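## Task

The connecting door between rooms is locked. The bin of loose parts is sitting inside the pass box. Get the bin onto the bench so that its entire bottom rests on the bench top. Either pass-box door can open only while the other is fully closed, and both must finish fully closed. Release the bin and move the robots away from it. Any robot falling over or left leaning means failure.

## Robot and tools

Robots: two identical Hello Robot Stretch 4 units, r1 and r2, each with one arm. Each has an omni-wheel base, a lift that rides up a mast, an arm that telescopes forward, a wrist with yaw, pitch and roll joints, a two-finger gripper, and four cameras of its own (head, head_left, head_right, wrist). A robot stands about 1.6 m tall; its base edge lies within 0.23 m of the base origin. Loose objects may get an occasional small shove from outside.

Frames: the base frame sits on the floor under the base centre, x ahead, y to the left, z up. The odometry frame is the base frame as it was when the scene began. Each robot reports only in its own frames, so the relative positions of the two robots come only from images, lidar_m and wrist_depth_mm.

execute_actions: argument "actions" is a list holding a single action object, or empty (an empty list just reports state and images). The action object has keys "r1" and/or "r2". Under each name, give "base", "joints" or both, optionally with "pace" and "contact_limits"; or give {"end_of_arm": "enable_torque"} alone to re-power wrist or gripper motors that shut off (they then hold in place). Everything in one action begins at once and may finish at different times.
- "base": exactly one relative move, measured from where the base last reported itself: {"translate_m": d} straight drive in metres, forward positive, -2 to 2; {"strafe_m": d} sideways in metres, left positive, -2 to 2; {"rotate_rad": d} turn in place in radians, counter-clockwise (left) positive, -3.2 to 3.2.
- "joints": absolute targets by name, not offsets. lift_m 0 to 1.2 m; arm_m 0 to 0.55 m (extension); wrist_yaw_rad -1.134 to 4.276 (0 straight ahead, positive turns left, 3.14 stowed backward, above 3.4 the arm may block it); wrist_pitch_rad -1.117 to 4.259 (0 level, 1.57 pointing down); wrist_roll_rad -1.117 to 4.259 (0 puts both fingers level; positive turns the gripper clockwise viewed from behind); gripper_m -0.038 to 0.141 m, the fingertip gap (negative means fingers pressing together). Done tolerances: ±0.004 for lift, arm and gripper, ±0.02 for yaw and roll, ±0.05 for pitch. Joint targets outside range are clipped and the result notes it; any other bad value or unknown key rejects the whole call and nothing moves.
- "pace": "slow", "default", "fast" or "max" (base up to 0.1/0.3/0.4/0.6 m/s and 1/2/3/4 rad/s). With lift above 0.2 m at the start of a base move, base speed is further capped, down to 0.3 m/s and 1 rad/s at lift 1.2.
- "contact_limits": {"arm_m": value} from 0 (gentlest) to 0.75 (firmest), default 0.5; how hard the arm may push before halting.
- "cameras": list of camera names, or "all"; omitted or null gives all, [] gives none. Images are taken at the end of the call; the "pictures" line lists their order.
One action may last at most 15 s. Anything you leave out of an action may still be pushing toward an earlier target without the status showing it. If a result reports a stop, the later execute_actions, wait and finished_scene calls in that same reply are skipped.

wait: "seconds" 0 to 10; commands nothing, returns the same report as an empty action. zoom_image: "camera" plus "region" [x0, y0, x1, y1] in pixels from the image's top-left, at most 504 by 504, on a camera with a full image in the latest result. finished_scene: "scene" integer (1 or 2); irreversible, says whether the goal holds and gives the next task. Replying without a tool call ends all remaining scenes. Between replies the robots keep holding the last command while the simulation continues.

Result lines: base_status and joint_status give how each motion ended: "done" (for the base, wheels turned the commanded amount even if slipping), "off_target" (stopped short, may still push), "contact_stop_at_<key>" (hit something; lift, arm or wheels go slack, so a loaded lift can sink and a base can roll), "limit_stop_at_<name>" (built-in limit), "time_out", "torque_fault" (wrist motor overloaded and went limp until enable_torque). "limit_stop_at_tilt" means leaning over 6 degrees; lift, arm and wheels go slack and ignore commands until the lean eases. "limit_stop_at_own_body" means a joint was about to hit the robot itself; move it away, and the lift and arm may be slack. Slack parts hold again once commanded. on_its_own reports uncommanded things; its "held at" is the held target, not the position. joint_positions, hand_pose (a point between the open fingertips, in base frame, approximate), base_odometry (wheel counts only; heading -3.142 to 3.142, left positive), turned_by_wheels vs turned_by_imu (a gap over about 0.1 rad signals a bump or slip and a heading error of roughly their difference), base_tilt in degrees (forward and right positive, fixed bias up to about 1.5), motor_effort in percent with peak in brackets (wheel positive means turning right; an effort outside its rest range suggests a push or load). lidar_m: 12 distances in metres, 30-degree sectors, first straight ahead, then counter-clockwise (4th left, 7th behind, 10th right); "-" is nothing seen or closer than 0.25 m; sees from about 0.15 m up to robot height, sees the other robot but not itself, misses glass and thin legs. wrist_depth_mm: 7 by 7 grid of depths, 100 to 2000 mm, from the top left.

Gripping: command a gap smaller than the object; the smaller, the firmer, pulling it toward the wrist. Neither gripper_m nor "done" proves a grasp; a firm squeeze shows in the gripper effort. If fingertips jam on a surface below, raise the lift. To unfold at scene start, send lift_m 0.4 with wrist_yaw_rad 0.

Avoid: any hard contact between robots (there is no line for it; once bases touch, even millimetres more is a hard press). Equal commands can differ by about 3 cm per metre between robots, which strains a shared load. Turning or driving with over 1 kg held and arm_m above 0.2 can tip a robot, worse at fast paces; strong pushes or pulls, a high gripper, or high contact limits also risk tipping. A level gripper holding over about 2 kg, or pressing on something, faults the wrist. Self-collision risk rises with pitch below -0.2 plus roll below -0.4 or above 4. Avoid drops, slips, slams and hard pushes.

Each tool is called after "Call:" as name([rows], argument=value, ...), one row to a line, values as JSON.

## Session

Call:
execute_actions(actions=[])

Scene clock: 0.00 s.
r1.base_odometry: x=+0.000 y=+0.000 heading=+0.000 (m, m, rad; r1's odometry frame)
r1.turned_by_wheels: +0.000 (rad since the last result)
r1.turned_by_imu: +0.000 (rad since the last result)
r1.base_tilt: forward=-0.3 right=-0.1 (deg)
r1.lidar_m: 2.24 1.77 2.79 2.54 1.39 1.16 1.18 1.04 0.88 0.88 1.02 1.12
r1.base_status: not commanded
r1.joint_positions: lift_m=+0.290 arm_m=-0.003 wrist_yaw_rad=+3.140 wrist_pitch_rad=+0.020 wrist_roll_rad=-0.003 gripper_m=+0.057
r1.joint_status: not commanded
r1.motor_effort: lift_m=+21 arm_m=+0 wrist_yaw_rad=-2 wrist_pitch_rad=-7 wrist_roll_rad=-2 gripper_m=+0 wheel_0=+0 wheel_1=+0 wheel_2=+0 (%)
r1.hand_pose: x=-0.1200 y=+0.0879 z=+0.4629 quat_wxyz=(+0.001, -0.010, -0.002, +1.000) (m; r1's base frame)
r1.wrist_depth_mm: - 141 267 1308 1229 1182 1118 / - 117 141 1308 1255 1160 1118 / - 121 150 1336 1229 1182 1118 / 145 144 272 1308 1255 1182 1138 / 225 1430 1430 1366 1255 1229 1118 / 223 1308 204 1336 199 1160 1160 / 223 1042 1042 - 1098 960 991
r2.base_odometry: x=+0.000 y=+0.000 heading=+0.000 (m, m, rad; r2's odometry frame)
r2.turned_by_wheels: +0.000 (rad since the last result)
r2.turned_by_imu: +0.000 (rad since the last result)
r2.base_tilt: forward=-0.5 right=-1.0 (deg)
r2.lidar_m: 0.91 0.90 0.99 1.30 1.26 1.41 2.23 3.37 1.63 1.71 1.72 1.14
r2.base_status: not commanded
r2.joint_positions: lift_m=+0.150 arm_m=-0.001 wrist_yaw_rad=+3.140 wrist_pitch_rad=+0.003 wrist_roll_rad=+0.016 gripper_m=+0.057
r2.joint_status: not commanded
r2.motor_effort: lift_m=+19 arm_m=-1 wrist_yaw_rad=-1 wrist_pitch_rad=-6 wrist_roll_rad=-1 gripper_m=-4 wheel_0=+0 wheel_1=+0 wheel_2=+0 (%)
r2.hand_pose: x=-0.1185 y=+0.0879 z=+0.3274 quat_wxyz=(+0.001, -0.002, +0.008, +1.000) (m; r2's base frame)
r2.wrist_depth_mm: - 138 233 - - 1618 1308 / - 116 140 - - 1661 1308 / - 123 158 - - 1661 1308 / 144 143 - - - 1708 1308 / 891 - - - 1756 1618 1308 / 233 1138 202 1042 200 1098 1078 / 230 750 842 - 778 741 768
pictures: r1_head_camera, r1_head_left_camera, r1_head_right_camera, r1_wrist_camera, r2_head_camera, r2_head_left_camera, r2_head_right_camera, r2_wrist_camera
Images, in order (width x height): r1_head_camera 420x560, r1_head_left_camera 420x672, r1_head_right_camera 420x672, r1_wrist_camera 616x392, r2_head_camera 420x560, r2_head_left_camera 420x672, r2_head_right_camera 420x672, r2_wrist_camera 616x392.

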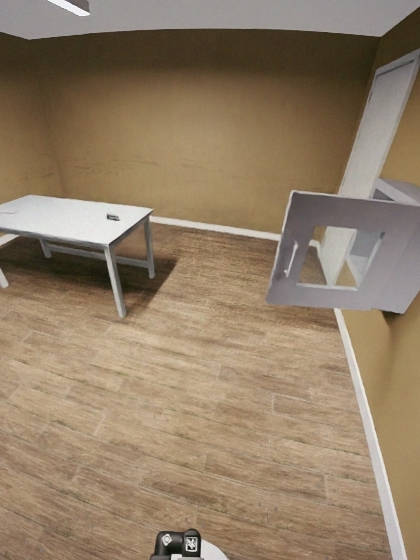

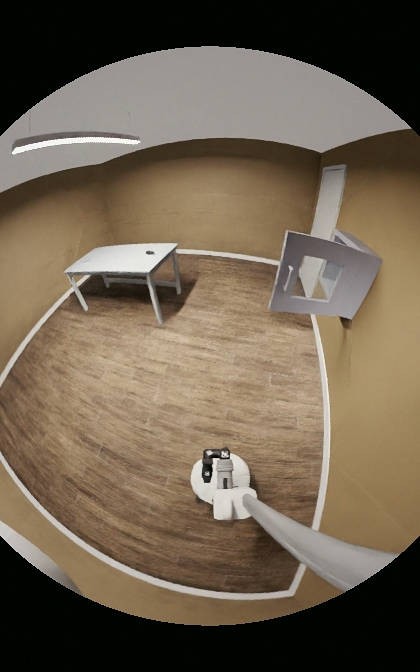

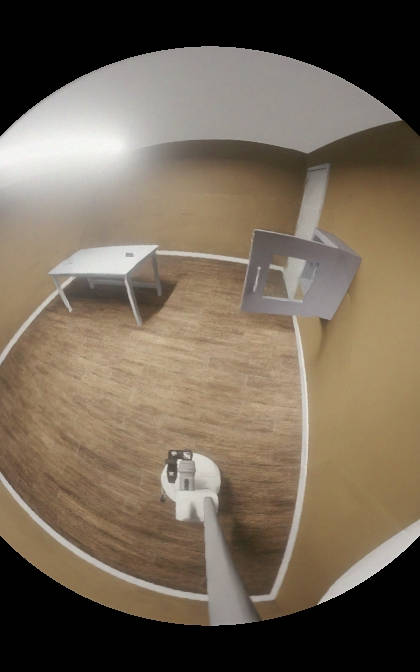

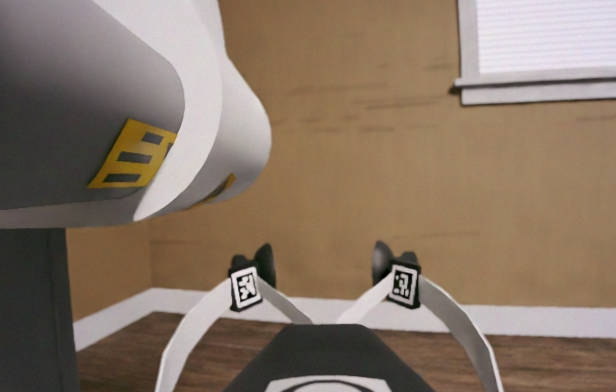

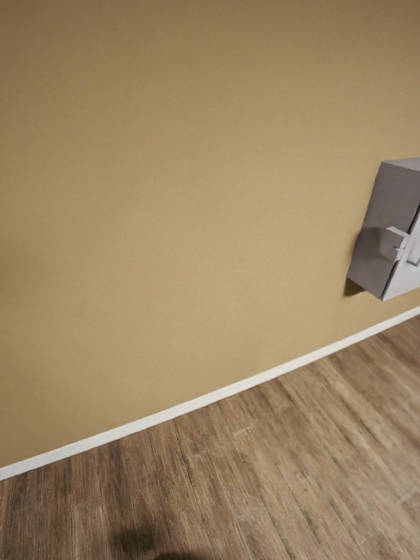

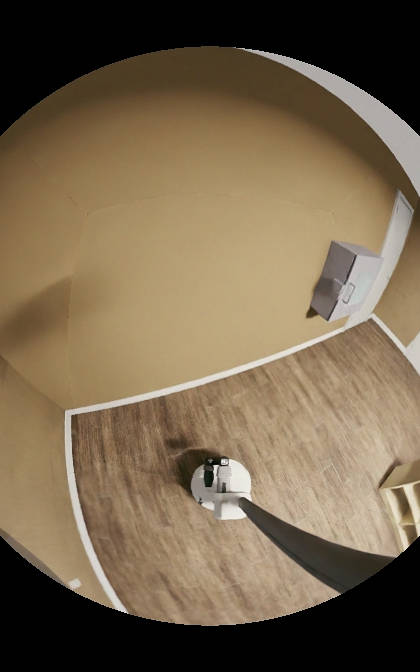

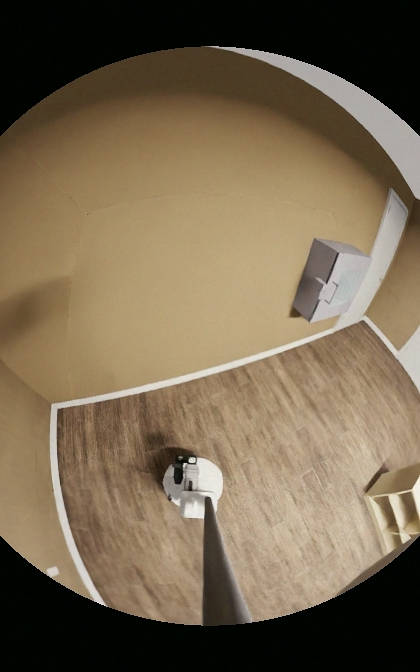

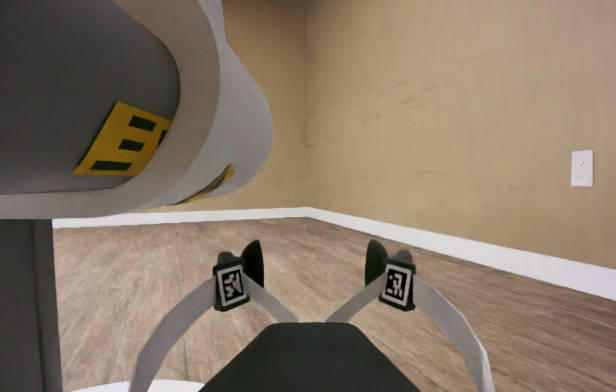

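Call:
execute_actions([
  {"r1":{"base":{"translate_m":1.6},"joints":{"lift_m":0.8},"pace":"fast"}},
], cameras=[])

Call:
execute_actions([
  {"r1":{"base":{"rotate_rad":-1.83},"pace":"fast"}},
], cameras=[])

Call:
execute_actions([
  {"r1":{"joints":{"wrist_yaw_rad":0,"wrist_pitch_rad":0.3,"gripper_m":0.141},"pace":"fast"}},
], cameras=["r1_wrist_camera","r1_head_camera"])

Scene clock: 6.30 s.
r1.base_odometry: x=+1.600 y=+0.000 heading=+0.000 (m, m, rad; r1's odometry frame)
r1.turned_by_wheels: +0.000 (rad since the last result)
r1.turned_by_imu: -0.005 (rad since the last result)
r1.base_tilt: forward=-0.2 right=-0.1 (deg)
r1.lidar_m: 2.02 0.79 0.64 0.64 3.24 2.72 2.70 0.55 0.64 1.01 1.42 2.00
r1.base_status: done
r1.joint_positions: lift_m=+0.800 arm_m=-0.003 wrist_yaw_rad=+3.140 wrist_pitch_rad=+0.020 wrist_roll_rad=-0.003 gripper_m=+0.057
r1.joint_status: all done
r1.motor_effort: lift_m=+25(28) arm_m=+0(0) wrist_yaw_rad=+1(1) wrist_pitch_rad=-6(6) wrist_roll_rad=-2(2) gripper_m=-4(4) wheel_0=+0(6) wheel_1=+0(6) wheel_2=+0(11) (%)
r1.hand_pose: x=-0.1200 y=+0.0879 z=+0.9722 quat_wxyz=(+0.001, -0.010, -0.002, +1.000) (m; r1's base frame)
r1.wrist_depth_mm: - 140 267 - - - - / - 117 142 - - - - / - 121 149 - - - - / 145 144 271 - - - - / 226 1921 - - - - - / 224 1921 204 - 200 - - / 222 1808 - - - 1983 -
r2.base_odometry: x=+0.000 y=+0.000 heading=+0.000 (m, m, rad; r2's odometry frame)
r2.turned_by_wheels: +0.000 (rad since the last result)
r2.turned_by_imu: -0.001 (rad since the last result)
r2.base_tilt: forward=-0.5 right=-1.0 (deg)
r2.lidar_m: 0.91 0.89 1.01 1.30 1.29 1.41 2.23 3.40 1.64 1.72 1.70 1.13
r2.base_status: not commanded
r2.joint_positions: lift_m=+0.150 arm_m=-0.001 wrist_yaw_rad=+3.140 wrist_pitch_rad=+0.003 wrist_roll_rad=+0.016 gripper_m=+0.057
r2.joint_status: not commanded
r2.motor_effort: lift_m=+19(19) arm_m=-1(1) wrist_yaw_rad=-2(1) wrist_pitch_rad=-6(6) wrist_roll_rad=+2(1) gripper_m=-5(4) wheel_0=+0(0) wheel_1=+0(0) wheel_2=+0(0) (%)
r2.hand_pose: x=-0.1185 y=+0.0879 z=+0.3274 quat_wxyz=(+0.001, -0.002, +0.008, +1.000) (m; r2's base frame)
r2.wrist_depth_mm: - 138 232 - - 1661 1281 / - 116 140 - - 1661 1308 / - 123 158 - - 1661 1281 / 144 143 - - - 1661 1308 / 891 - - - 1756 1618 1281 / 232 1138 202 1060 200 1098 1098 / 230 759 842 - 778 750 778
pictures: none
No camera images: the call's "cameras" was empty. Leave "cameras" out to get every camera's image.

Scene clock: 8.40 s.
r1.base_odometry: x=+1.600 y=+0.000 heading=-1.830 (m, m, rad; r1's odometry frame)
r1.turned_by_wheels: -1.830 (rad since the last result)
r1.turned_by_imu: -1.819 (rad since the last result)
r1.base_tilt: forward=-0.3 right=-0.1 (deg)
r1.lidar_m: 0.96 1.07 1.74 2.01 2.09 0.69 0.66 3.14 2.81 2.66 1.82 0.55
r1.base_status: done
r1.joint_positions: lift_m=+0.800 arm_m=-0.003 wrist_yaw_rad=+3.140 wrist_pitch_rad=+0.020 wrist_roll_rad=-0.003 gripper_m=+0.057
r1.joint_status: not commanded
r1.motor_effort: lift_m=+25(25) arm_m=+0(0) wrist_yaw_rad=-3(1) wrist_pitch_rad=-7(6) wrist_roll_rad=-2(2) gripper_m=-4(1) wheel_0=-1(5) wheel_1=-1(7) wheel_2=-1(6) (%)
r1.hand_pose: x=-0.1200 y=+0.0879 z=+0.9722 quat_wxyz=(+0.001, -0.010, -0.002, +1.000) (m; r1's base frame)
r1.wrist_depth_mm: - 141 268 - - - - / - 117 142 - - - - / - 120 150 - - - - / 145 144 273 - - - - / 226 - - 1430 1336 - - / 224 - 204 788 198 831 - / 222 - 1983 - - 854 1983
r2.base_odometry: x=+0.000 y=+0.000 heading=+0.000 (m, m, rad; r2's odometry frame)
r2.turned_by_wheels: +0.000 (rad since the last result)
r2.turned_by_imu: +0.000 (rad since the last result)
r2.base_tilt: forward=-0.4 right=-1.1 (deg)
r2.lidar_m: 0.91 0.90 1.00 1.29 1.27 1.39 2.22 3.38 1.65 1.68 1.71 1.15
r2.base_status: not commanded
r2.joint_positions: lift_m=+0.150 arm_m=-0.001 wrist_yaw_rad=+3.140 wrist_pitch_rad=+0.003 wrist_roll_rad=+0.016 gripper_m=+0.057
r2.joint_status: not commanded
r2.motor_effort: lift_m=+19(19) arm_m=-1(1) wrist_yaw_rad=-2(1) wrist_pitch_rad=-6(7) wrist_roll_rad=+0(0) gripper_m=-4(4) wheel_0=+0(0) wheel_1=+0(0) wheel_2=+0(0) (%)
r2.hand_pose: x=-0.1185 y=+0.0879 z=+0.3274 quat_wxyz=(+0.001, -0.002, +0.008, +1.000) (m; r2's base frame)
r2.wrist_depth_mm: - 138 233 - - 1661 1308 / - 116 140 - - 1661 1281 / - 123 158 - - 1661 1308 / 144 143 - - - 1708 1308 / 891 - - - 1756 1618 1308 / 233 1138 202 1042 200 1098 1078 / 230 759 831 - 778 750 778
pictures: none
No camera images: the call's "cameras" was empty. Leave "cameras" out to get every camera's image.

Scene clock: 10.77 s.
r1.base_odometry: x=+1.600 y=+0.000 heading=-1.830 (m, m, rad; r1's odometry frame)
r1.turned_by_wheels: +0.000 (rad since the last result)
r1.turned_by_imu: -0.001 (rad since the last result)
r1.base_tilt: forward=-0.2 right=-0.1 (deg)
r1.lidar_m: 0.99 1.07 1.73 2.02 2.11 0.71 0.63 3.15 2.81 2.67 1.81 0.56
r1.base_status: not commanded
r1.joint_positions: lift_m=+0.800 arm_m=-0.003 wrist_yaw_rad=+0.000 wrist_pitch_rad=+0.302 wrist_roll_rad=-0.003 gripper_m=+0.141
r1.joint_status: all done
r1.motor_effort: lift_m=+25(25) arm_m=+0(0) wrist_yaw_rad=-4(8) wrist_pitch_rad=-6(6) wrist_roll_rad=-2(2) gripper_m=+1(4) wheel_0=-1(1) wheel_1=-1(1) wheel_2=-1(1) (%)
r1.hand_pose: x=+0.4438 y=-0.0873 z=+0.8920 quat_wxyz=(+0.989, -0.002, +0.151, +0.000) (m; r1's base frame)
r1.wrist_depth_mm: 931 831 1255 1229 732 946 946 / 976 820 - - 750 976 976 / 1025 866 1160 1182 820 1042 683 / 1098 1078 931 891 768 1078 355 / 1138 1160 1118 1160 1182 410 362 / 1229 1229 1229 1205 1205 436 368 / 1281 1281 1308 - 1281 1281 368
r2.base_odometry: x=+0.000 y=+0.000 heading=+0.000 (m, m, rad; r2's odometry frame)
r2.turned_by_wheels: +0.000 (rad since the last result)
r2.turned_by_imu: -0.001 (rad since the last result)
r2.base_tilt: forward=-0.5 right=-1.0 (deg)
r2.lidar_m: 0.91 0.88 1.00 1.30 1.27 1.40 2.21 3.39 1.65 1.69 1.72 1.12
r2.base_status: not commanded
r2.joint_positions: lift_m=+0.150 arm_m=-0.001 wrist_yaw_rad=+3.140 wrist_pitch_rad=+0.003 wrist_roll_rad=+0.016 gripper_m=+0.057
r2.joint_status: not commanded
r2.motor_effort: lift_m=+18(19) arm_m=-1(1) wrist_yaw_rad=-2(1) wrist_pitch_rad=-6(6) wrist_roll_rad=+0(0) gripper_m=-5(3) wheel_0=+0(0) wheel_1=+0(0) wheel_2=+0(1) (%)
r2.hand_pose: x=-0.1185 y=+0.0879 z=+0.3274 quat_wxyz=(+0.001, -0.002, +0.008, +1.000) (m; r2's base frame)
r2.wrist_depth_mm: - 138 233 - - 1618 1281 / - 116 140 - - 1618 1308 / - 123 158 - - 1661 1308 / 144 143 - - - 1661 1308 / 891 - - - 1708 1618 1308 / 233 1138 202 1042 199 1118 1060 / 230 759 842 - 778 750 778
pictures: r1_head_camera, r1_wrist_camera
Images, in order (width x height): r1_head_camera 420x560, r1_wrist_camera 616x392.

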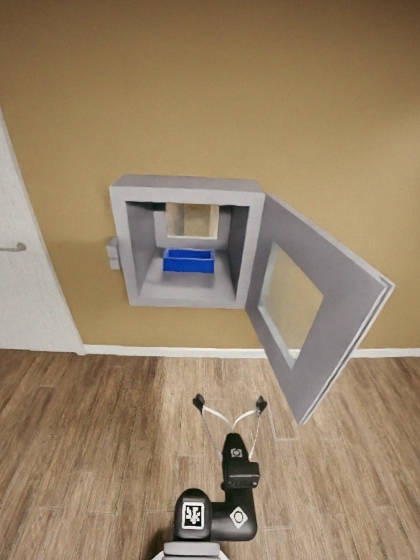

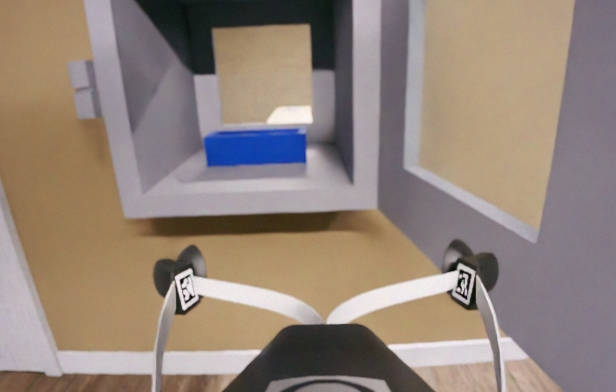

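Call:
execute_actions([
  {"r1":{"base":{"strafe_m":0.11},"joints":{"wrist_pitch_rad":0.0,"lift_m":0.9},"pace":"fast"}},
], cameras=[])

Call:
execute_actions([
  {"r1":{"base":{"translate_m":0.4},"pace":"fast"}},
], cameras=["r1_wrist_camera","r1_head_camera"])

Scene clock: 13.50 s.
r1.base_odometry: x=+1.706 y=-0.028 heading=-1.830 (m, m, rad; r1's odometry frame)
r1.turned_by_wheels: +0.000 (rad since the last result)
r1.turned_by_imu: -0.001 (rad since the last result)
r1.base_tilt: forward=-0.2 right=-0.1 (deg)
r1.lidar_m: 1.02 1.05 1.74 1.91 1.99 0.70 0.66 0.68 2.94 2.79 0.65 0.65
r1.base_status: done
r1.joint_positions: lift_m=+0.900 arm_m=-0.003 wrist_yaw_rad=+0.000 wrist_pitch_rad=+0.003 wrist_roll_rad=-0.003 gripper_m=+0.141
r1.joint_status: all done
r1.motor_effort: lift_m=+25(29) arm_m=+0(0) wrist_yaw_rad=-2(1) wrist_pitch_rad=-7(13) wrist_roll_rad=-2(2) gripper_m=-1(2) wheel_0=+0(8) wheel_1=+0(7) wheel_2=-1(0) (%)
r1.hand_pose: x=+0.4569 y=-0.0874 z=+1.0772 quat_wxyz=(+1.000, -0.002, +0.001, +0.000) (m; r1's base frame)
r1.wrist_depth_mm: 1025 1025 1025 1025 1025 1042 1025 / 1042 1042 1060 1025 1042 691 477 / 1060 1042 917 976 831 654 496 / 1078 1042 1182 - 904 1060 1060 / 1042 1060 1182 - 917 759 1098 / 1060 1042 976 946 809 750 1060 / 1060 1042 842 - 842 668 1078
r2.base_odometry: x=+0.000 y=+0.000 heading=+0.000 (m, m, rad; r2's odometry frame)
r2.turned_by_wheels: +0.000 (rad since the last result)
r2.turned_by_imu: -0.001 (rad since the last result)
r2.base_tilt: forward=-0.4 right=-1.1 (deg)
r2.lidar_m: 0.91 0.90 1.00 1.29 1.26 1.40 2.23 3.38 1.65 1.68 1.70 1.16
r2.base_status: not commanded
r2.joint_positions: lift_m=+0.150 arm_m=-0.001 wrist_yaw_rad=+3.140 wrist_pitch_rad=+0.003 wrist_roll_rad=+0.016 gripper_m=+0.057
r2.joint_status: not commanded
r2.motor_effort: lift_m=+19(19) arm_m=-1(1) wrist_yaw_rad=-2(1) wrist_pitch_rad=-7(6) wrist_roll_rad=+0(0) gripper_m=-4(4) wheel_0=+0(0) wheel_1=+0(0) wheel_2=-1(0) (%)
r2.hand_pose: x=-0.1185 y=+0.0879 z=+0.3274 quat_wxyz=(+0.001, -0.002, +0.008, +1.000) (m; r2's base frame)
r2.wrist_depth_mm: - 139 232 - - 1618 1308 / - 116 140 - - 1661 1308 / - 123 158 - - 1708 1336 / 144 143 - - - 1708 1308 / 891 - - 1983 1808 1618 1308 / 232 1160 202 1042 200 1098 1078 / 230 759 842 - 768 741 778
pictures: none
No camera images: the call's "cameras" was empty. Leave "cameras" out to get every camera's image.

Scene clock: 16.00 s.
r1.base_odometry: x=+1.604 y=-0.415 heading=-1.830 (m, m, rad; r1's odometry frame)
r1.turned_by_wheels: +0.000 (rad since the last result)
r1.turned_by_imu: -0.001 (rad since the last result)
r1.base_tilt: forward=-0.3 right=-0.1 (deg)
r1.lidar_m: 0.63 0.65 1.15 1.88 2.00 1.09 1.06 3.54 2.94 0.45 0.44 0.57
r1.base_status: done
r1.joint_positions: lift_m=+0.900 arm_m=-0.003 wrist_yaw_rad=+0.000 wrist_pitch_rad=+0.003 wrist_roll_rad=-0.003 gripper_m=+0.141
r1.joint_status: not commanded
r1.motor_effort: lift_m=+25(25) arm_m=+0(0) wrist_yaw_rad=-3(2) wrist_pitch_rad=-7(8) wrist_roll_rad=-2(2) gripper_m=+2(1) wheel_0=-1(5) wheel_1=+0(7) wheel_2=+1(10) (%)
r1.hand_pose: x=+0.4569 y=-0.0874 z=+1.0772 quat_wxyz=(+1.000, -0.002, +0.001, +0.000) (m; r1's base frame)
r1.wrist_depth_mm: 634 634 634 634 525 530 375 / 421 421 424 427 436 424 379 / 427 597 904 991 750 430 382 / 430 603 991 - 854 427 387 / 427 559 1008 - 866 427 384 / 436 554 798 798 609 430 389 / 433 544 699 - 683 436 387
r2.base_odometry: x=+0.000 y=+0.000 heading=+0.000 (m, m, rad; r2's odometry frame)
r2.turned_by_wheels: +0.000 (rad since the last result)
r2.turned_by_imu: -0.001 (rad since the last result)
r2.base_tilt: forward=-0.5 right=-1.0 (deg)
r2.lidar_m: 0.91 0.91 0.99 1.29 1.26 1.39 2.21 3.39 1.65 1.70 1.73 1.16
r2.base_status: not commanded
r2.joint_positions: lift_m=+0.150 arm_m=-0.001 wrist_yaw_rad=+3.140 wrist_pitch_rad=+0.003 wrist_roll_rad=+0.016 gripper_m=+0.057
r2.joint_status: not commanded
r2.motor_effort: lift_m=+19(19) arm_m=-1(1) wrist_yaw_rad=-2(1) wrist_pitch_rad=-6(4) wrist_roll_rad=+0(1) gripper_m=-5(2) wheel_0=+0(0) wheel_1=+0(0) wheel_2=-1(0) (%)
r2.hand_pose: x=-0.1185 y=+0.0879 z=+0.3274 quat_wxyz=(+0.001, -0.002, +0.008, +1.000) (m; r2's base frame)
r2.wrist_depth_mm: - 138 232 - - 1661 1308 / - 116 140 - - 1618 1308 / - 123 158 - - 1708 1281 / 144 143 - - - 1708 1308 / 878 - - - 1756 1618 1308 / 232 1138 202 1042 200 1098 1078 / 229 759 842 - 778 741 778
pictures: r1_head_camera, r1_wrist_camera
Images, in order (width x height): r1_head_camera 420x560, r1_wrist_camera 616x392.

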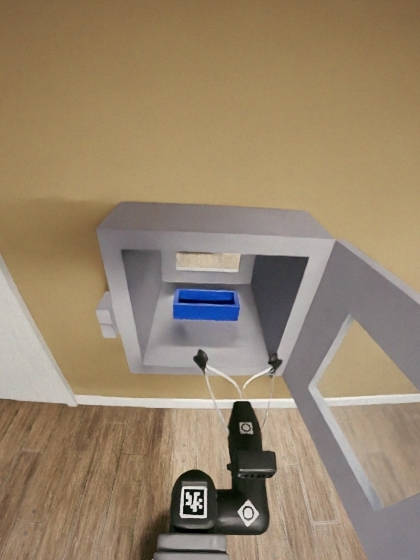

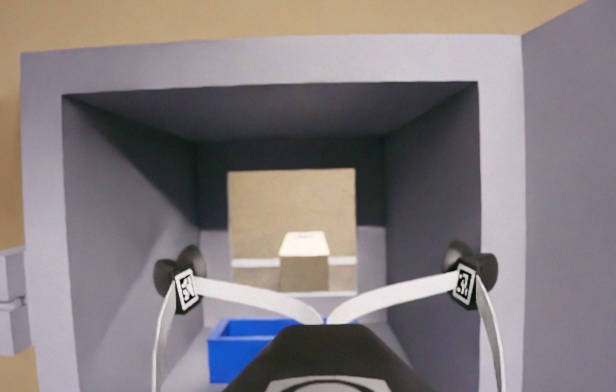

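Call:
execute_actions([
  {"r1":{"base":{"strafe_m":0.05},"joints":{"wrist_pitch_rad":1.25,"wrist_roll_rad":1.57,"lift_m":0.97},"pace":"fast"}},
], cameras=[])

Call:
execute_actions([
  {"r1":{"base":{"translate_m":0.28}}},
], cameras=["r1_head_camera"])

Call:
execute_actions([
  {"r1":{"joints":{"arm_m":0.3},"contact_limits":{"arm_m":0.15},"pace":"slow"}},
], cameras=["r1_wrist_camera","r1_head_camera"])

Scene clock: 19.60 s.
r1.base_odometry: x=+1.652 y=-0.428 heading=-1.830 (m, m, rad; r1's odometry frame)
r1.turned_by_wheels: +0.000 (rad since the last result)
r1.turned_by_imu: -0.001 (rad since the last result)
r1.base_tilt: forward=-0.3 right=-0.1 (deg)
r1.lidar_m: 0.62 0.64 1.14 1.86 1.93 1.14 1.04 1.08 2.96 0.49 0.50 0.61
r1.base_status: done
r1.joint_positions: lift_m=+0.970 arm_m=-0.003 wrist_yaw_rad=+0.000 wrist_pitch_rad=+1.250 wrist_roll_rad=+1.570 gripper_m=+0.141
r1.joint_status: all done
r1.motor_effort: lift_m=+25(28) arm_m=+0(0) wrist_yaw_rad=-2(2) wrist_pitch_rad=-1(5) wrist_roll_rad=-1(4) gripper_m=-1(2) wheel_0=+0(8) wheel_1=-2(12) wheel_2=-1(2) (%)
r1.hand_pose: x=+0.2592 y=-0.0874 z=+0.8741 quat_wxyz=(+0.574, +0.573, +0.414, -0.414) (m; r1's base frame)
r1.wrist_depth_mm: 459 842 1160 1182 1078 991 891 / 500 854 1205 1182 1060 991 904 / 504 842 1182 1182 1078 960 891 / 517 842 1160 1160 1078 798 741 / 517 788 1160 1182 1078 778 741 / 521 535 1060 1160 1078 798 768 / 535 530 1138 - 1098 1025 946
r2.base_odometry: x=+0.000 y=+0.000 heading=+0.000 (m, m, rad; r2's odometry frame)
r2.turned_by_wheels: +0.000 (rad since the last result)
r2.turned_by_imu: -0.001 (rad since the last result)
r2.base_tilt: forward=-0.6 right=-1.0 (deg)
r2.lidar_m: 0.92 0.89 1.00 1.29 1.27 1.42 2.23 3.39 1.65 1.71 1.68 1.13
r2.base_status: not commanded
r2.joint_positions: lift_m=+0.150 arm_m=-0.001 wrist_yaw_rad=+3.140 wrist_pitch_rad=+0.003 wrist_roll_rad=+0.016 gripper_m=+0.057
r2.joint_status: not commanded
r2.motor_effort: lift_m=+19(19) arm_m=-1(1) wrist_yaw_rad=-2(1) wrist_pitch_rad=-7(5) wrist_roll_rad=-1(0) gripper_m=-4(4) wheel_0=+0(0) wheel_1=+0(0) wheel_2=+0(0) (%)
r2.hand_pose: x=-0.1185 y=+0.0879 z=+0.3274 quat_wxyz=(+0.001, -0.002, +0.008, +1.000) (m; r2's base frame)
r2.wrist_depth_mm: - 138 233 - - 1618 1281 / - 116 140 - - 1661 1308 / - 123 159 - - 1661 1308 / 144 143 - - - 1661 1308 / 891 - - - 1756 1576 1308 / 232 1138 202 1042 200 1098 1098 / 230 759 842 - 778 741 778
pictures: none
No camera images: the call's "cameras" was empty. Leave "cameras" out to get every camera's image.

Scene clock: 22.00 s.
r1.base_odometry: x=+1.580 y=-0.698 heading=-1.830 (m, m, rad; r1's odometry frame)
r1.turned_by_wheels: +0.000 (rad since the last result)
r1.turned_by_imu: -0.001 (rad since the last result)
r1.base_tilt: forward=-0.3 right=-0.1 (deg)
r1.lidar_m: 0.35 0.38 0.80 1.86 1.96 1.42 1.34 3.86 0.51 0.43 0.44 0.37
r1.base_status: done
r1.joint_positions: lift_m=+0.970 arm_m=-0.003 wrist_yaw_rad=+0.000 wrist_pitch_rad=+1.251 wrist_roll_rad=+1.570 gripper_m=+0.141
r1.joint_status: not commanded
r1.motor_effort: lift_m=+25(25) arm_m=+0(0) wrist_yaw_rad=+0(1) wrist_pitch_rad=-1(1) wrist_roll_rad=-1(1) gripper_m=+2(0) wheel_0=+1(5) wheel_1=+0(5) wheel_2=+1(9) (%)
r1.hand_pose: x=+0.2592 y=-0.0874 z=+0.8740 quat_wxyz=(+0.574, +0.573, +0.414, -0.414) (m; r1's base frame)
r1.wrist_depth_mm: 399 415 394 1078 1060 976 904 / 492 442 402 1118 1078 976 904 / 449 449 397 1118 1078 976 904 / 436 455 404 1098 1078 798 741 / 427 462 399 1138 1098 778 759 / 433 466 399 392 1078 778 759 / 424 466 418 - 1078 1008 946
r2.base_odometry: x=+0.000 y=+0.000 heading=+0.000 (m, m, rad; r2's odometry frame)
r2.turned_by_wheels: +0.000 (rad since the last result)
r2.turned_by_imu: -0.001 (rad since the last result)
r2.base_tilt: forward=-0.5 right=-1.0 (deg)
r2.lidar_m: 0.92 0.90 1.01 1.28 1.25 1.39 2.22 3.39 1.65 1.69 1.71 1.15
r2.base_status: not commanded
r2.joint_positions: lift_m=+0.150 arm_m=-0.001 wrist_yaw_rad=+3.140 wrist_pitch_rad=+0.003 wrist_roll_rad=+0.016 gripper_m=+0.057
r2.joint_status: not commanded
r2.motor_effort: lift_m=+19(19) arm_m=-1(1) wrist_yaw_rad=-2(2) wrist_pitch_rad=-5(5) wrist_roll_rad=+1(0) gripper_m=-4(7) wheel_0=+0(0) wheel_1=+0(0) wheel_2=+0(0) (%)
r2.hand_pose: x=-0.1185 y=+0.0879 z=+0.3274 quat_wxyz=(+0.001, -0.002, +0.008, +1.000) (m; r2's base frame)
r2.wrist_depth_mm: - 138 233 - - 1618 1281 / - 116 140 - - 1661 1308 / - 123 158 - - 1708 1308 / 144 143 - - - 1661 1308 / 891 - - 1983 1708 1576 1308 / 232 1138 201 1042 200 1098 1098 / 230 759 842 - 768 741 788
pictures: r1_head_camera
Images, in order (width x height): r1_head_camera 420x560.

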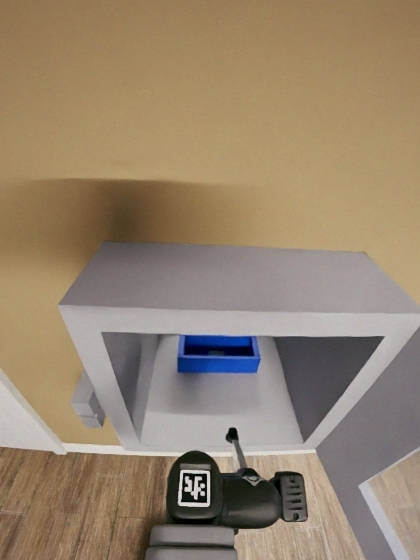

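Scene clock: 24.77 s.
r1.base_odometry: x=+1.580 y=-0.698 heading=-1.831 (m, m, rad; r1's odometry frame)
r1.turned_by_wheels: -0.001 (rad since the last result)
r1.turned_by_imu: +0.004 (rad since the last result)
r1.base_tilt: forward=-0.2 right=+0.0 (deg)
r1.lidar_m: 0.35 0.36 0.81 1.88 1.95 1.41 1.34 3.86 0.50 0.41 0.44 0.36
r1.base_status: not commanded
r1.joint_positions: lift_m=+0.970 arm_m=+0.172 wrist_yaw_rad=+0.000 wrist_pitch_rad=+1.251 wrist_roll_rad=+1.570 gripper_m=+0.141
r1.joint_status: arm_m contact_stop (moved +0.174 of +0.303)
r1.on_its_own: arm_m is slack since a contact_stop (your +0.300 is given up)
r1.motor_effort: lift_m=+24(25) arm_m=+0(15) wrist_yaw_rad=-1(4) wrist_pitch_rad=-2(2) wrist_roll_rad=-1(1) gripper_m=+2(1) wheel_0=-1(1) wheel_1=+2(6) wheel_2=-8(11) (%)
r1.contact_limits: arm_m 0.15
r1.hand_pose: x=+0.4334 y=-0.0874 z=+0.8741 quat_wxyz=(+0.574, +0.573, +0.414, -0.414) (m; r1's base frame)
r1.wrist_depth_mm: 397 418 392 357 330 976 891 / 492 442 399 362 332 991 931 / 392 357 394 364 336 976 904 / 500 375 399 366 336 1025 750 / 508 373 399 370 338 960 750 / 504 397 399 357 330 1008 931 / 512 387 404 - 334 1025 946
r2.base_odometry: x=+0.000 y=+0.000 heading=+0.000 (m, m, rad; r2's odometry frame)
r2.turned_by_wheels: +0.000 (rad since the last result)
r2.turned_by_imu: -0.001 (rad since the last result)
r2.base_tilt: forward=-0.5 right=-1.0 (deg)
r2.lidar_m: 0.92 0.89 0.99 1.27 1.27 1.40 2.19 3.37 1.65 1.68 1.72 1.15
r2.base_status: not commanded
r2.joint_positions: lift_m=+0.150 arm_m=-0.001 wrist_yaw_rad=+3.140 wrist_pitch_rad=+0.003 wrist_roll_rad=+0.016 gripper_m=+0.057
r2.joint_status: not commanded
r2.motor_effort: lift_m=+19(19) arm_m=-1(1) wrist_yaw_rad=-1(1) wrist_pitch_rad=-7(6) wrist_roll_rad=-1(1) gripper_m=-6(3) wheel_0=+0(0) wheel_1=+0(0) wheel_2=+0(0) (%)
r2.hand_pose: x=-0.1185 y=+0.0879 z=+0.3274 quat_wxyz=(+0.001, -0.002, +0.008, +1.000) (m; r2's base frame)
r2.wrist_depth_mm: - 138 232 - - 1618 1308 / - 116 140 - - 1661 1308 / - 123 158 - - 1661 1308 / 144 143 - - - 1708 1308 / 878 - - - 1756 1618 1308 / 232 1138 202 1042 200 1098 1098 / 229 759 842 - 778 732 778
pictures: r1_head_camera, r1_wrist_camera
Images, in order (width x height): r1_head_camera 420x560, r1_wrist_camera 616x392.

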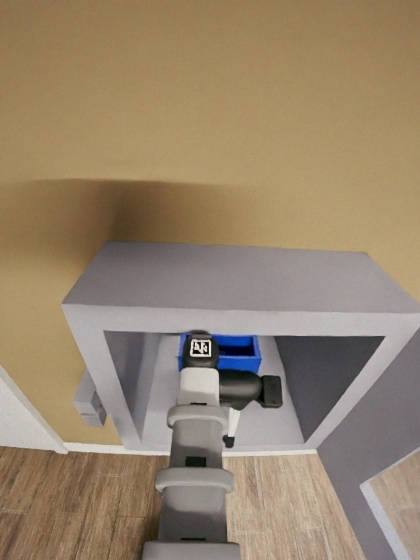

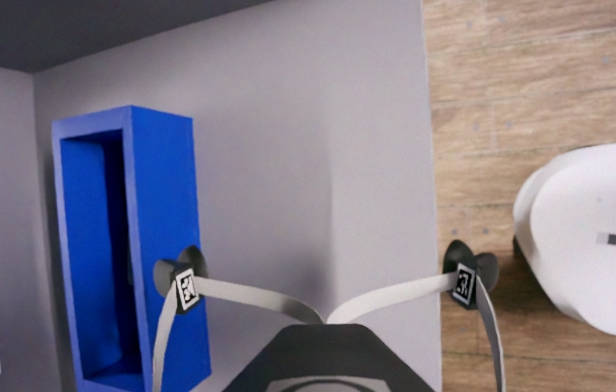

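Call:
execute_actions([
  {"r1":{"joints":{"arm_m":0.15,"lift_m":0.92}}},
], cameras=[])

Call:
execute_actions([
  {"r1":{"joints":{"arm_m":0.27},"contact_limits":{"arm_m":0.15},"pace":"slow"}},
], cameras=["r1_wrist_camera","r1_head_camera"])

Scene clock: 27.00 s.
r1.base_odometry: x=+1.580 y=-0.698 heading=-1.830 (m, m, rad; r1's odometry frame)
r1.turned_by_wheels: +0.001 (rad since the last result)
r1.turned_by_imu: +0.000 (rad since the last result)
r1.base_tilt: forward=-0.2 right=-0.1 (deg)
r1.lidar_m: 0.35 0.37 0.82 1.87 1.96 1.41 1.33 3.85 0.50 0.44 0.44 0.35
r1.base_status: not commanded
r1.joint_positions: lift_m=+0.920 arm_m=+0.151 wrist_yaw_rad=+0.000 wrist_pitch_rad=+1.251 wrist_roll_rad=+1.570 gripper_m=+0.141
r1.joint_status: all done
r1.motor_effort: lift_m=+17(25) arm_m=-7(7) wrist_yaw_rad=-1(1) wrist_pitch_rad=-1(1) wrist_roll_rad=-2(1) gripper_m=+1(1) wheel_0=+0(1) wheel_1=+0(2) wheel_2=+0(8) (%)
r1.hand_pose: x=+0.4129 y=-0.0874 z=+0.8248 quat_wxyz=(+0.574, +0.573, +0.414, -0.414) (m; r1's base frame)
r1.wrist_depth_mm: 399 375 332 306 291 917 866 / 415 373 340 307 293 946 878 / 312 353 340 310 293 960 878 / 351 351 343 312 297 946 707 / 353 334 340 315 296 759 699 / 362 329 342 303 291 946 723 / 357 327 357 - 1025 960 904
r2.base_odometry: x=+0.000 y=+0.000 heading=+0.000 (m, m, rad; r2's odometry frame)
r2.turned_by_wheels: +0.000 (rad since the last result)
r2.turned_by_imu: -0.001 (rad since the last result)
r2.base_tilt: forward=-0.6 right=-1.1 (deg)
r2.lidar_m: 0.92 0.88 1.00 1.29 1.26 1.40 2.21 3.38 1.64 1.70 1.72 1.15
r2.base_status: not commanded
r2.joint_positions: lift_m=+0.150 arm_m=-0.001 wrist_yaw_rad=+3.140 wrist_pitch_rad=+0.003 wrist_roll_rad=+0.016 gripper_m=+0.057
r2.joint_status: not commanded
r2.motor_effort: lift_m=+19(19) arm_m=-1(1) wrist_yaw_rad=-2(1) wrist_pitch_rad=-5(7) wrist_roll_rad=-1(1) gripper_m=-6(6) wheel_0=+0(0) wheel_1=+0(0) wheel_2=+0(0) (%)
r2.hand_pose: x=-0.1185 y=+0.0879 z=+0.3274 quat_wxyz=(+0.001, -0.002, +0.008, +1.000) (m; r2's base frame)
r2.wrist_depth_mm: - 138 232 - - 1661 1281 / - 116 140 - - 1661 1308 / - 123 158 - - 1661 1308 / 144 143 - - - 1661 1308 / 891 - - 1983 1756 1576 1308 / 233 1138 202 1042 200 1098 1078 / 230 759 842 - 778 741 768
pictures: none
No camera images: the call's "cameras" was empty. Leave "cameras" out to get every camera's image.

Scene clock: 29.50 s.
r1.base_odometry: x=+1.580 y=-0.698 heading=-1.830 (m, m, rad; r1's odometry frame)
r1.turned_by_wheels: +0.000 (rad since the last result)
r1.turned_by_imu: -0.001 (rad since the last result)
r1.base_tilt: forward=-0.2 right=+0.0 (deg)
r1.lidar_m: 0.35 0.34 0.80 1.87 1.95 1.39 1.33 3.87 0.50 0.44 0.44 0.39
r1.base_status: not commanded
r1.joint_positions: lift_m=+0.920 arm_m=+0.269 wrist_yaw_rad=+0.000 wrist_pitch_rad=+1.251 wrist_roll_rad=+1.570 gripper_m=+0.141
r1.joint_status: all done
r1.motor_effort: lift_m=+16(16) arm_m=+7(7) wrist_yaw_rad=-2(1) wrist_pitch_rad=-2(1) wrist_roll_rad=-1(1) gripper_m=+3(3) wheel_0=+0(1) wheel_1=+0(0) wheel_2=+0(0) (%)
r1.contact_limits: arm_m 0.15
r1.hand_pose: x=+0.5304 y=-0.0874 z=+0.8248 quat_wxyz=(+0.574, +0.573, +0.414, -0.414) (m; r1's base frame)
r1.wrist_depth_mm: 399 373 336 306 278 255 242 / 424 270 324 307 279 256 245 / 427 310 294 309 283 260 246 / 424 325 290 310 283 260 249 / 430 320 287 312 287 254 250 / 430 315 266 303 283 258 251 / 433 314 279 - 286 267 252
r2.base_odometry: x=+0.000 y=+0.000 heading=+0.000 (m, m, rad; r2's odometry frame)
r2.turned_by_wheels: +0.000 (rad since the last result)
r2.turned_by_imu: -0.001 (rad since the last result)
r2.base_tilt: forward=-0.5 right=-1.1 (deg)
r2.lidar_m: 0.92 0.90 1.02 1.30 1.27 1.42 2.21 3.38 1.65 1.71 1.70 1.16
r2.base_status: not commanded
r2.joint_positions: lift_m=+0.150 arm_m=-0.001 wrist_yaw_rad=+3.140 wrist_pitch_rad=+0.003 wrist_roll_rad=+0.016 gripper_m=+0.057
r2.joint_status: not commanded
r2.motor_effort: lift_m=+19(19) arm_m=-1(1) wrist_yaw_rad=-2(2) wrist_pitch_rad=-6(6) wrist_roll_rad=+0(1) gripper_m=-5(4) wheel_0=+0(0) wheel_1=+0(0) wheel_2=+0(0) (%)
r2.hand_pose: x=-0.1185 y=+0.0879 z=+0.3274 quat_wxyz=(+0.001, -0.002, +0.008, +1.000) (m; r2's base frame)
r2.wrist_depth_mm: - 138 233 - - 1618 1281 / - 116 140 - - 1661 1308 / - 123 158 - - 1661 1308 / 144 143 - - - 1661 1308 / 878 - 1983 - 1756 1576 1308 / 233 1118 202 1042 200 1098 1078 / 230 759 842 - 768 741 778
pictures: r1_head_camera, r1_wrist_camera
Images, in order (width x height): r1_head_camera 420x560, r1_wrist_camera 616x392.

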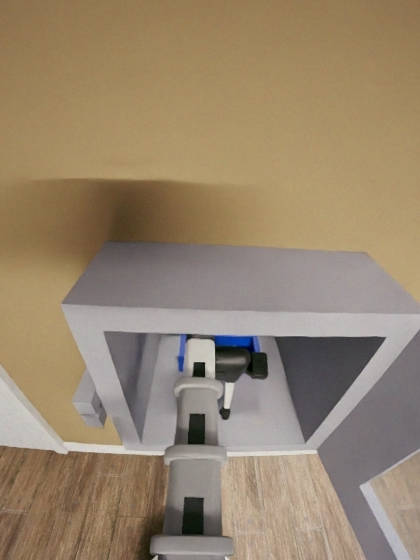

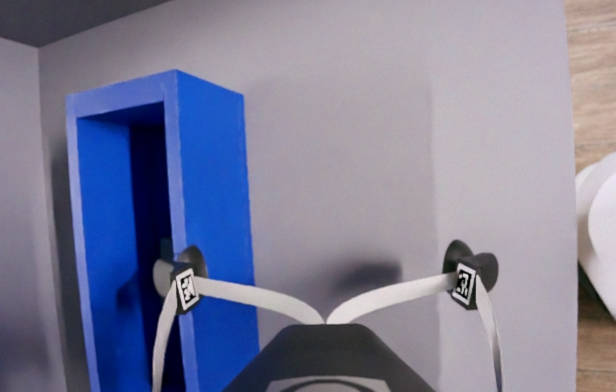

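Call:
execute_actions([
  {"r1":{"base":{"strafe_m":0.015},"joints":{"arm_m":0.40},"contact_limits":{"arm_m":0.15},"pace":"slow"}},
], cameras=["r1_wrist_camera"])

Scene clock: 32.53 s.
r1.base_odometry: x=+1.595 y=-0.702 heading=-1.830 (m, m, rad; r1's odometry frame)
r1.turned_by_wheels: +0.000 (rad since the last result)
r1.turned_by_imu: -0.001 (rad since the last result)
r1.base_tilt: forward=-0.3 right=+0.0 (deg)
r1.lidar_m: 0.34 0.35 0.81 1.85 1.95 1.40 1.34 3.87 0.53 0.45 0.45 0.38
r1.base_status: done
r1.joint_positions: lift_m=+0.920 arm_m=+0.399 wrist_yaw_rad=+0.000 wrist_pitch_rad=+1.251 wrist_roll_rad=+1.570 gripper_m=+0.141
r1.joint_status: all done
r1.motor_effort: lift_m=+16(16) arm_m=+7(7) wrist_yaw_rad=-3(1) wrist_pitch_rad=-1(1) wrist_roll_rad=-1(2) gripper_m=-2(0) wheel_0=+0(4) wheel_1=+1(3) wheel_2=+0(1) (%)
r1.contact_limits: arm_m 0.15
r1.hand_pose: x=+0.6604 y=-0.0874 z=+0.8248 quat_wxyz=(+0.574, +0.573, +0.414, -0.414) (m; r1's base frame)
r1.wrist_depth_mm: 327 366 327 212 271 255 240 / 327 370 245 282 268 256 241 / 330 373 265 291 272 259 244 / 332 379 278 300 274 260 246 / 334 377 258 271 271 255 248 / 332 379 245 262 213 257 249 / 334 377 286 - 281 265 251
r2.base_odometry: x=+0.000 y=+0.000 heading=+0.000 (m, m, rad; r2's odometry frame)
r2.turned_by_wheels: +0.000 (rad since the last result)
r2.turned_by_imu: -0.001 (rad since the last result)
r2.base_tilt: forward=-0.5 right=-0.9 (deg)
r2.lidar_m: 0.92 0.90 0.98 1.27 1.28 1.38 2.22 3.38 1.65 1.66 1.68 1.14
r2.base_status: not commanded
r2.joint_positions: lift_m=+0.150 arm_m=-0.001 wrist_yaw_rad=+3.140 wrist_pitch_rad=+0.003 wrist_roll_rad=+0.016 gripper_m=+0.057
r2.joint_status: not commanded
r2.motor_effort: lift_m=+19(19) arm_m=-1(1) wrist_yaw_rad=-1(1) wrist_pitch_rad=-5(5) wrist_roll_rad=-2(1) gripper_m=-4(4) wheel_0=+0(0) wheel_1=+0(0) wheel_2=+0(1) (%)
r2.hand_pose: x=-0.1185 y=+0.0879 z=+0.3274 quat_wxyz=(+0.001, -0.002, +0.008, +1.000) (m; r2's base frame)
r2.wrist_depth_mm: - 138 233 - - 1618 1281 / - 116 140 - - 1618 1281 / - 123 158 - - 1661 1281 / 144 143 - - - 1661 1308 / 891 - - 1983 1756 1618 1281 / 232 1138 202 1042 200 1098 1078 / 230 759 831 - 768 750 778
pictures: r1_wrist_camera
Images, in order (width x height): r1_wrist_camera 616x392.

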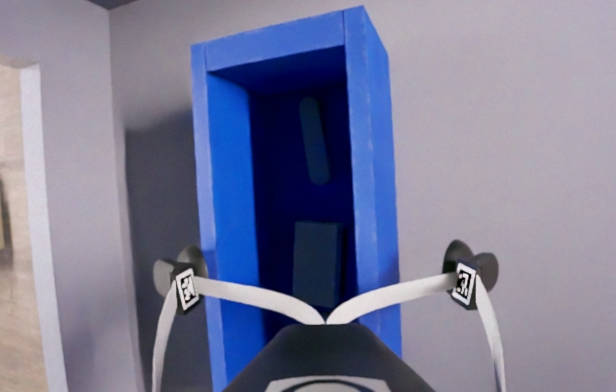

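Call:
execute_actions([
  {"r1":{"joints":{"arm_m":0.455,"wrist_pitch_rad":1.33},"contact_limits":{"arm_m":0.15}}},
], cameras=[])

Call:
execute_actions([
  {"r1":{"joints":{"arm_m":0.485,"wrist_pitch_rad":1.44},"contact_limits":{"arm_m":0.15}}},
], cameras=["r1_wrist_camera"])

Call:
execute_actions([
  {"r1":{"joints":{"arm_m":0.512,"wrist_pitch_rad":1.55},"contact_limits":{"arm_m":0.15}}},
], cameras=["r1_wrist_camera"])

Scene clock: 34.53 s.
r1.base_odometry: x=+1.595 y=-0.702 heading=-1.830 (m, m, rad; r1's odometry frame)
r1.turned_by_wheels: +0.000 (rad since the last result)
r1.turned_by_imu: -0.001 (rad since the last result)
r1.base_tilt: forward=-0.2 right=-0.1 (deg)
r1.lidar_m: 0.33 0.37 0.79 1.86 1.94 1.42 1.33 3.85 0.52 0.44 0.44 0.37
r1.base_status: not commanded
r1.joint_positions: lift_m=+0.920 arm_m=+0.454 wrist_yaw_rad=+0.000 wrist_pitch_rad=+1.333 wrist_roll_rad=+1.570 gripper_m=+0.141
r1.joint_status: all done
r1.motor_effort: lift_m=+16(16) arm_m=+7(7) wrist_yaw_rad=+0(0) wrist_pitch_rad=-7(6) wrist_roll_rad=-1(1) gripper_m=-1(0) wheel_0=+0(0) wheel_1=+0(0) wheel_2=+0(0) (%)
r1.contact_limits: arm_m 0.15
r1.hand_pose: x=+0.6926 y=-0.0874 z=+0.8182 quat_wxyz=(+0.556, +0.556, +0.437, -0.437) (m; r1's base frame)
r1.wrist_depth_mm: 297 340 317 206 192 257 244 / 297 340 319 267 265 259 249 / 294 343 322 283 267 259 248 / 294 345 324 283 271 264 250 / 291 345 322 264 249 259 251 / 291 347 221 236 192 259 253 / 294 347 334 - 272 267 254
r2.base_odometry: x=+0.000 y=+0.000 heading=+0.000 (m, m, rad; r2's odometry frame)
r2.turned_by_wheels: +0.000 (rad since the last result)
r2.turned_by_imu: +0.000 (rad since the last result)
r2.base_tilt: forward=-0.4 right=-1.0 (deg)
r2.lidar_m: 0.92 0.89 1.01 1.29 1.26 1.42 2.26 3.39 1.63 1.70 1.70 1.13
r2.base_status: not commanded
r2.joint_positions: lift_m=+0.150 arm_m=-0.001 wrist_yaw_rad=+3.140 wrist_pitch_rad=+0.003 wrist_roll_rad=+0.016 gripper_m=+0.057
r2.joint_status: not commanded
r2.motor_effort: lift_m=+19(19) arm_m=-1(1) wrist_yaw_rad=-2(1) wrist_pitch_rad=-5(6) wrist_roll_rad=-1(2) gripper_m=-4(4) wheel_0=+0(0) wheel_1=+0(0) wheel_2=+0(1) (%)
r2.hand_pose: x=-0.1185 y=+0.0879 z=+0.3274 quat_wxyz=(+0.001, -0.002, +0.008, +1.000) (m; r2's base frame)
r2.wrist_depth_mm: - 138 232 - - 1661 1308 / - 116 140 - - 1618 1336 / - 123 158 - - 1661 1308 / 144 143 - - - 1661 1308 / 878 - - 1983 1708 1661 1308 / 232 1138 202 1042 200 1098 1078 / 230 759 842 - 778 741 778
pictures: none
No camera images: the call's "cameras" was empty. Leave "cameras" out to get every camera's image.

Scene clock: 35.37 s.
r1.base_odometry: x=+1.595 y=-0.702 heading=-1.830 (m, m, rad; r1's odometry frame)
r1.turned_by_wheels: +0.000 (rad since the last result)
r1.turned_by_imu: +0.000 (rad since the last result)
r1.base_tilt: forward=-0.3 right=+0.0 (deg)
r1.lidar_m: 0.34 0.36 0.82 1.84 1.95 1.39 1.34 3.86 0.52 0.44 0.46 0.36
r1.base_status: not commanded
r1.joint_positions: lift_m=+0.920 arm_m=+0.484 wrist_yaw_rad=+0.000 wrist_pitch_rad=+1.443 wrist_roll_rad=+1.570 gripper_m=+0.141
r1.joint_status: all done
r1.motor_effort: lift_m=+16(16) arm_m=+7(8) wrist_yaw_rad=+1(0) wrist_pitch_rad=-6(7) wrist_roll_rad=-1(1) gripper_m=+1(1) wheel_0=+0(0) wheel_1=+0(0) wheel_2=+0(0) (%)
r1.contact_limits: arm_m 0.15
r1.hand_pose: x=+0.6914 y=-0.0874 z=+0.8125 quat_wxyz=(+0.531, +0.531, +0.467, -0.467) (m; r1's base frame)
r1.wrist_depth_mm: 300 310 251 198 190 260 255 / 300 315 301 266 237 265 255 / 300 315 301 277 267 267 257 / 291 320 306 279 270 268 258 / 291 324 221 281 245 266 262 / 289 325 213 242 205 268 265 / 283 325 314 - 213 272 264
r2.base_odometry: x=+0.000 y=+0.000 heading=+0.000 (m, m, rad; r2's odometry frame)
r2.turned_by_wheels: +0.000 (rad since the last result)
r2.turned_by_imu: +0.000 (rad since the last result)
r2.base_tilt: forward=-0.5 right=-1.1 (deg)
r2.lidar_m: 0.92 0.91 1.00 1.29 1.26 1.41 2.22 3.39 1.65 1.71 1.69 1.14
r2.base_status: not commanded
r2.joint_positions: lift_m=+0.150 arm_m=-0.001 wrist_yaw_rad=+3.140 wrist_pitch_rad=+0.003 wrist_roll_rad=+0.016 gripper_m=+0.057
r2.joint_status: not commanded
r2.motor_effort: lift_m=+19(19) arm_m=-1(1) wrist_yaw_rad=-1(1) wrist_pitch_rad=-6(7) wrist_roll_rad=-1(1) gripper_m=-3(4) wheel_0=+0(0) wheel_1=+0(0) wheel_2=+0(1) (%)
r2.hand_pose: x=-0.1185 y=+0.0879 z=+0.3274 quat_wxyz=(+0.001, -0.002, +0.008, +1.000) (m; r2's base frame)
r2.wrist_depth_mm: - 138 233 - - 1618 1308 / - 116 140 - - 1661 1308 / - 123 158 - - 1661 1308 / 144 143 - - - 1661 1308 / 878 - - 1983 1708 1576 1281 / 232 1138 202 1060 200 1098 1098 / 229 759 842 - 778 741 788
pictures: r1_wrist_camera
Images, in order (width x height): r1_wrist_camera 616x392.

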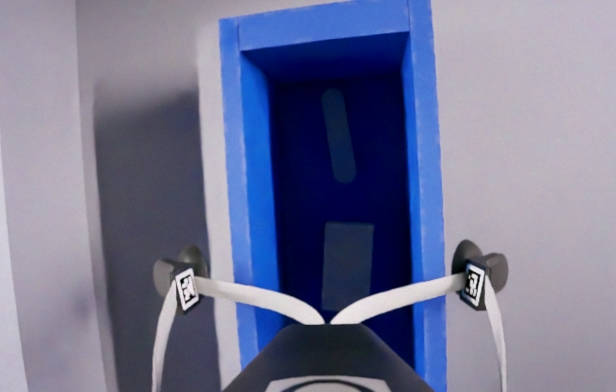

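Scene clock: 36.17 s.
r1.base_odometry: x=+1.595 y=-0.702 heading=-1.830 (m, m, rad; r1's odometry frame)
r1.turned_by_wheels: +0.000 (rad since the last result)
r1.turned_by_imu: +0.000 (rad since the last result)
r1.base_tilt: forward=-0.3 right=-0.1 (deg)
r1.lidar_m: 0.34 0.36 0.82 1.86 1.94 1.45 1.33 3.87 0.49 0.44 0.45 0.35
r1.base_status: not commanded
r1.joint_positions: lift_m=+0.920 arm_m=+0.511 wrist_yaw_rad=+0.000 wrist_pitch_rad=+1.550 wrist_roll_rad=+1.570 gripper_m=+0.141
r1.joint_status: all done
r1.motor_effort: lift_m=+16(16) arm_m=+7(7) wrist_yaw_rad=-1(0) wrist_pitch_rad=+0(5) wrist_roll_rad=-1(1) gripper_m=+4(0) wheel_0=+0(0) wheel_1=+1(1) wheel_2=+0(0) (%)
r1.contact_limits: arm_m 0.15
r1.hand_pose: x=+0.6876 y=-0.0874 z=+0.8102 quat_wxyz=(+0.505, +0.505, +0.495, -0.495) (m; r1's base frame)
r1.wrist_depth_mm: 296 291 200 194 192 273 268 / 297 291 253 272 237 273 271 / 297 296 249 276 252 276 272 / 296 297 291 279 266 277 276 / 304 300 226 272 245 279 274 / 296 301 203 246 200 281 278 / 290 304 297 - 204 285 279
r2.base_odometry: x=+0.000 y=+0.000 heading=+0.000 (m, m, rad; r2's odometry frame)
r2.turned_by_wheels: +0.000 (rad since the last result)
r2.turned_by_imu: +0.000 (rad since the last result)
r2.base_tilt: forward=-0.5 right=-1.0 (deg)
r2.lidar_m: 0.92 0.90 1.01 1.29 1.27 1.40 2.22 3.38 1.64 1.68 1.69 1.15
r2.base_status: not commanded
r2.joint_positions: lift_m=+0.150 arm_m=-0.001 wrist_yaw_rad=+3.140 wrist_pitch_rad=+0.003 wrist_roll_rad=+0.016 gripper_m=+0.057
r2.joint_status: not commanded
r2.motor_effort: lift_m=+19(19) arm_m=-1(1) wrist_yaw_rad=-3(1) wrist_pitch_rad=-6(7) wrist_roll_rad=-1(1) gripper_m=-4(3) wheel_0=+0(0) wheel_1=+0(0) wheel_2=-1(0) (%)
r2.hand_pose: x=-0.1185 y=+0.0879 z=+0.3274 quat_wxyz=(+0.001, -0.002, +0.008, +1.000) (m; r2's base frame)
r2.wrist_depth_mm: - 138 233 - - 1661 1308 / - 116 140 - - 1661 1308 / - 123 158 - - 1661 1308 / 144 143 - - - 1661 1308 / 878 - - 1983 1708 1618 1308 / 233 1118 202 1042 200 1098 1098 / 230 759 842 - 778 750 778
pictures: r1_wrist_camera
Images, in order (width x height): r1_wrist_camera 616x392.

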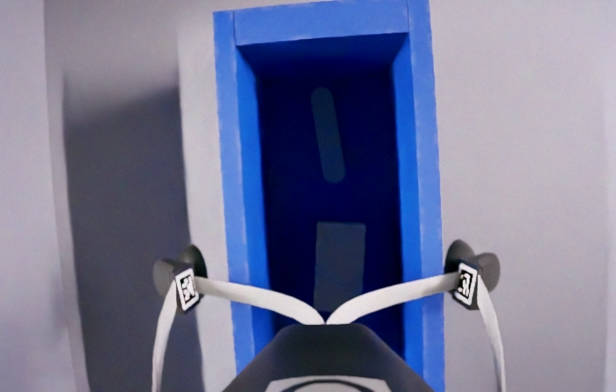

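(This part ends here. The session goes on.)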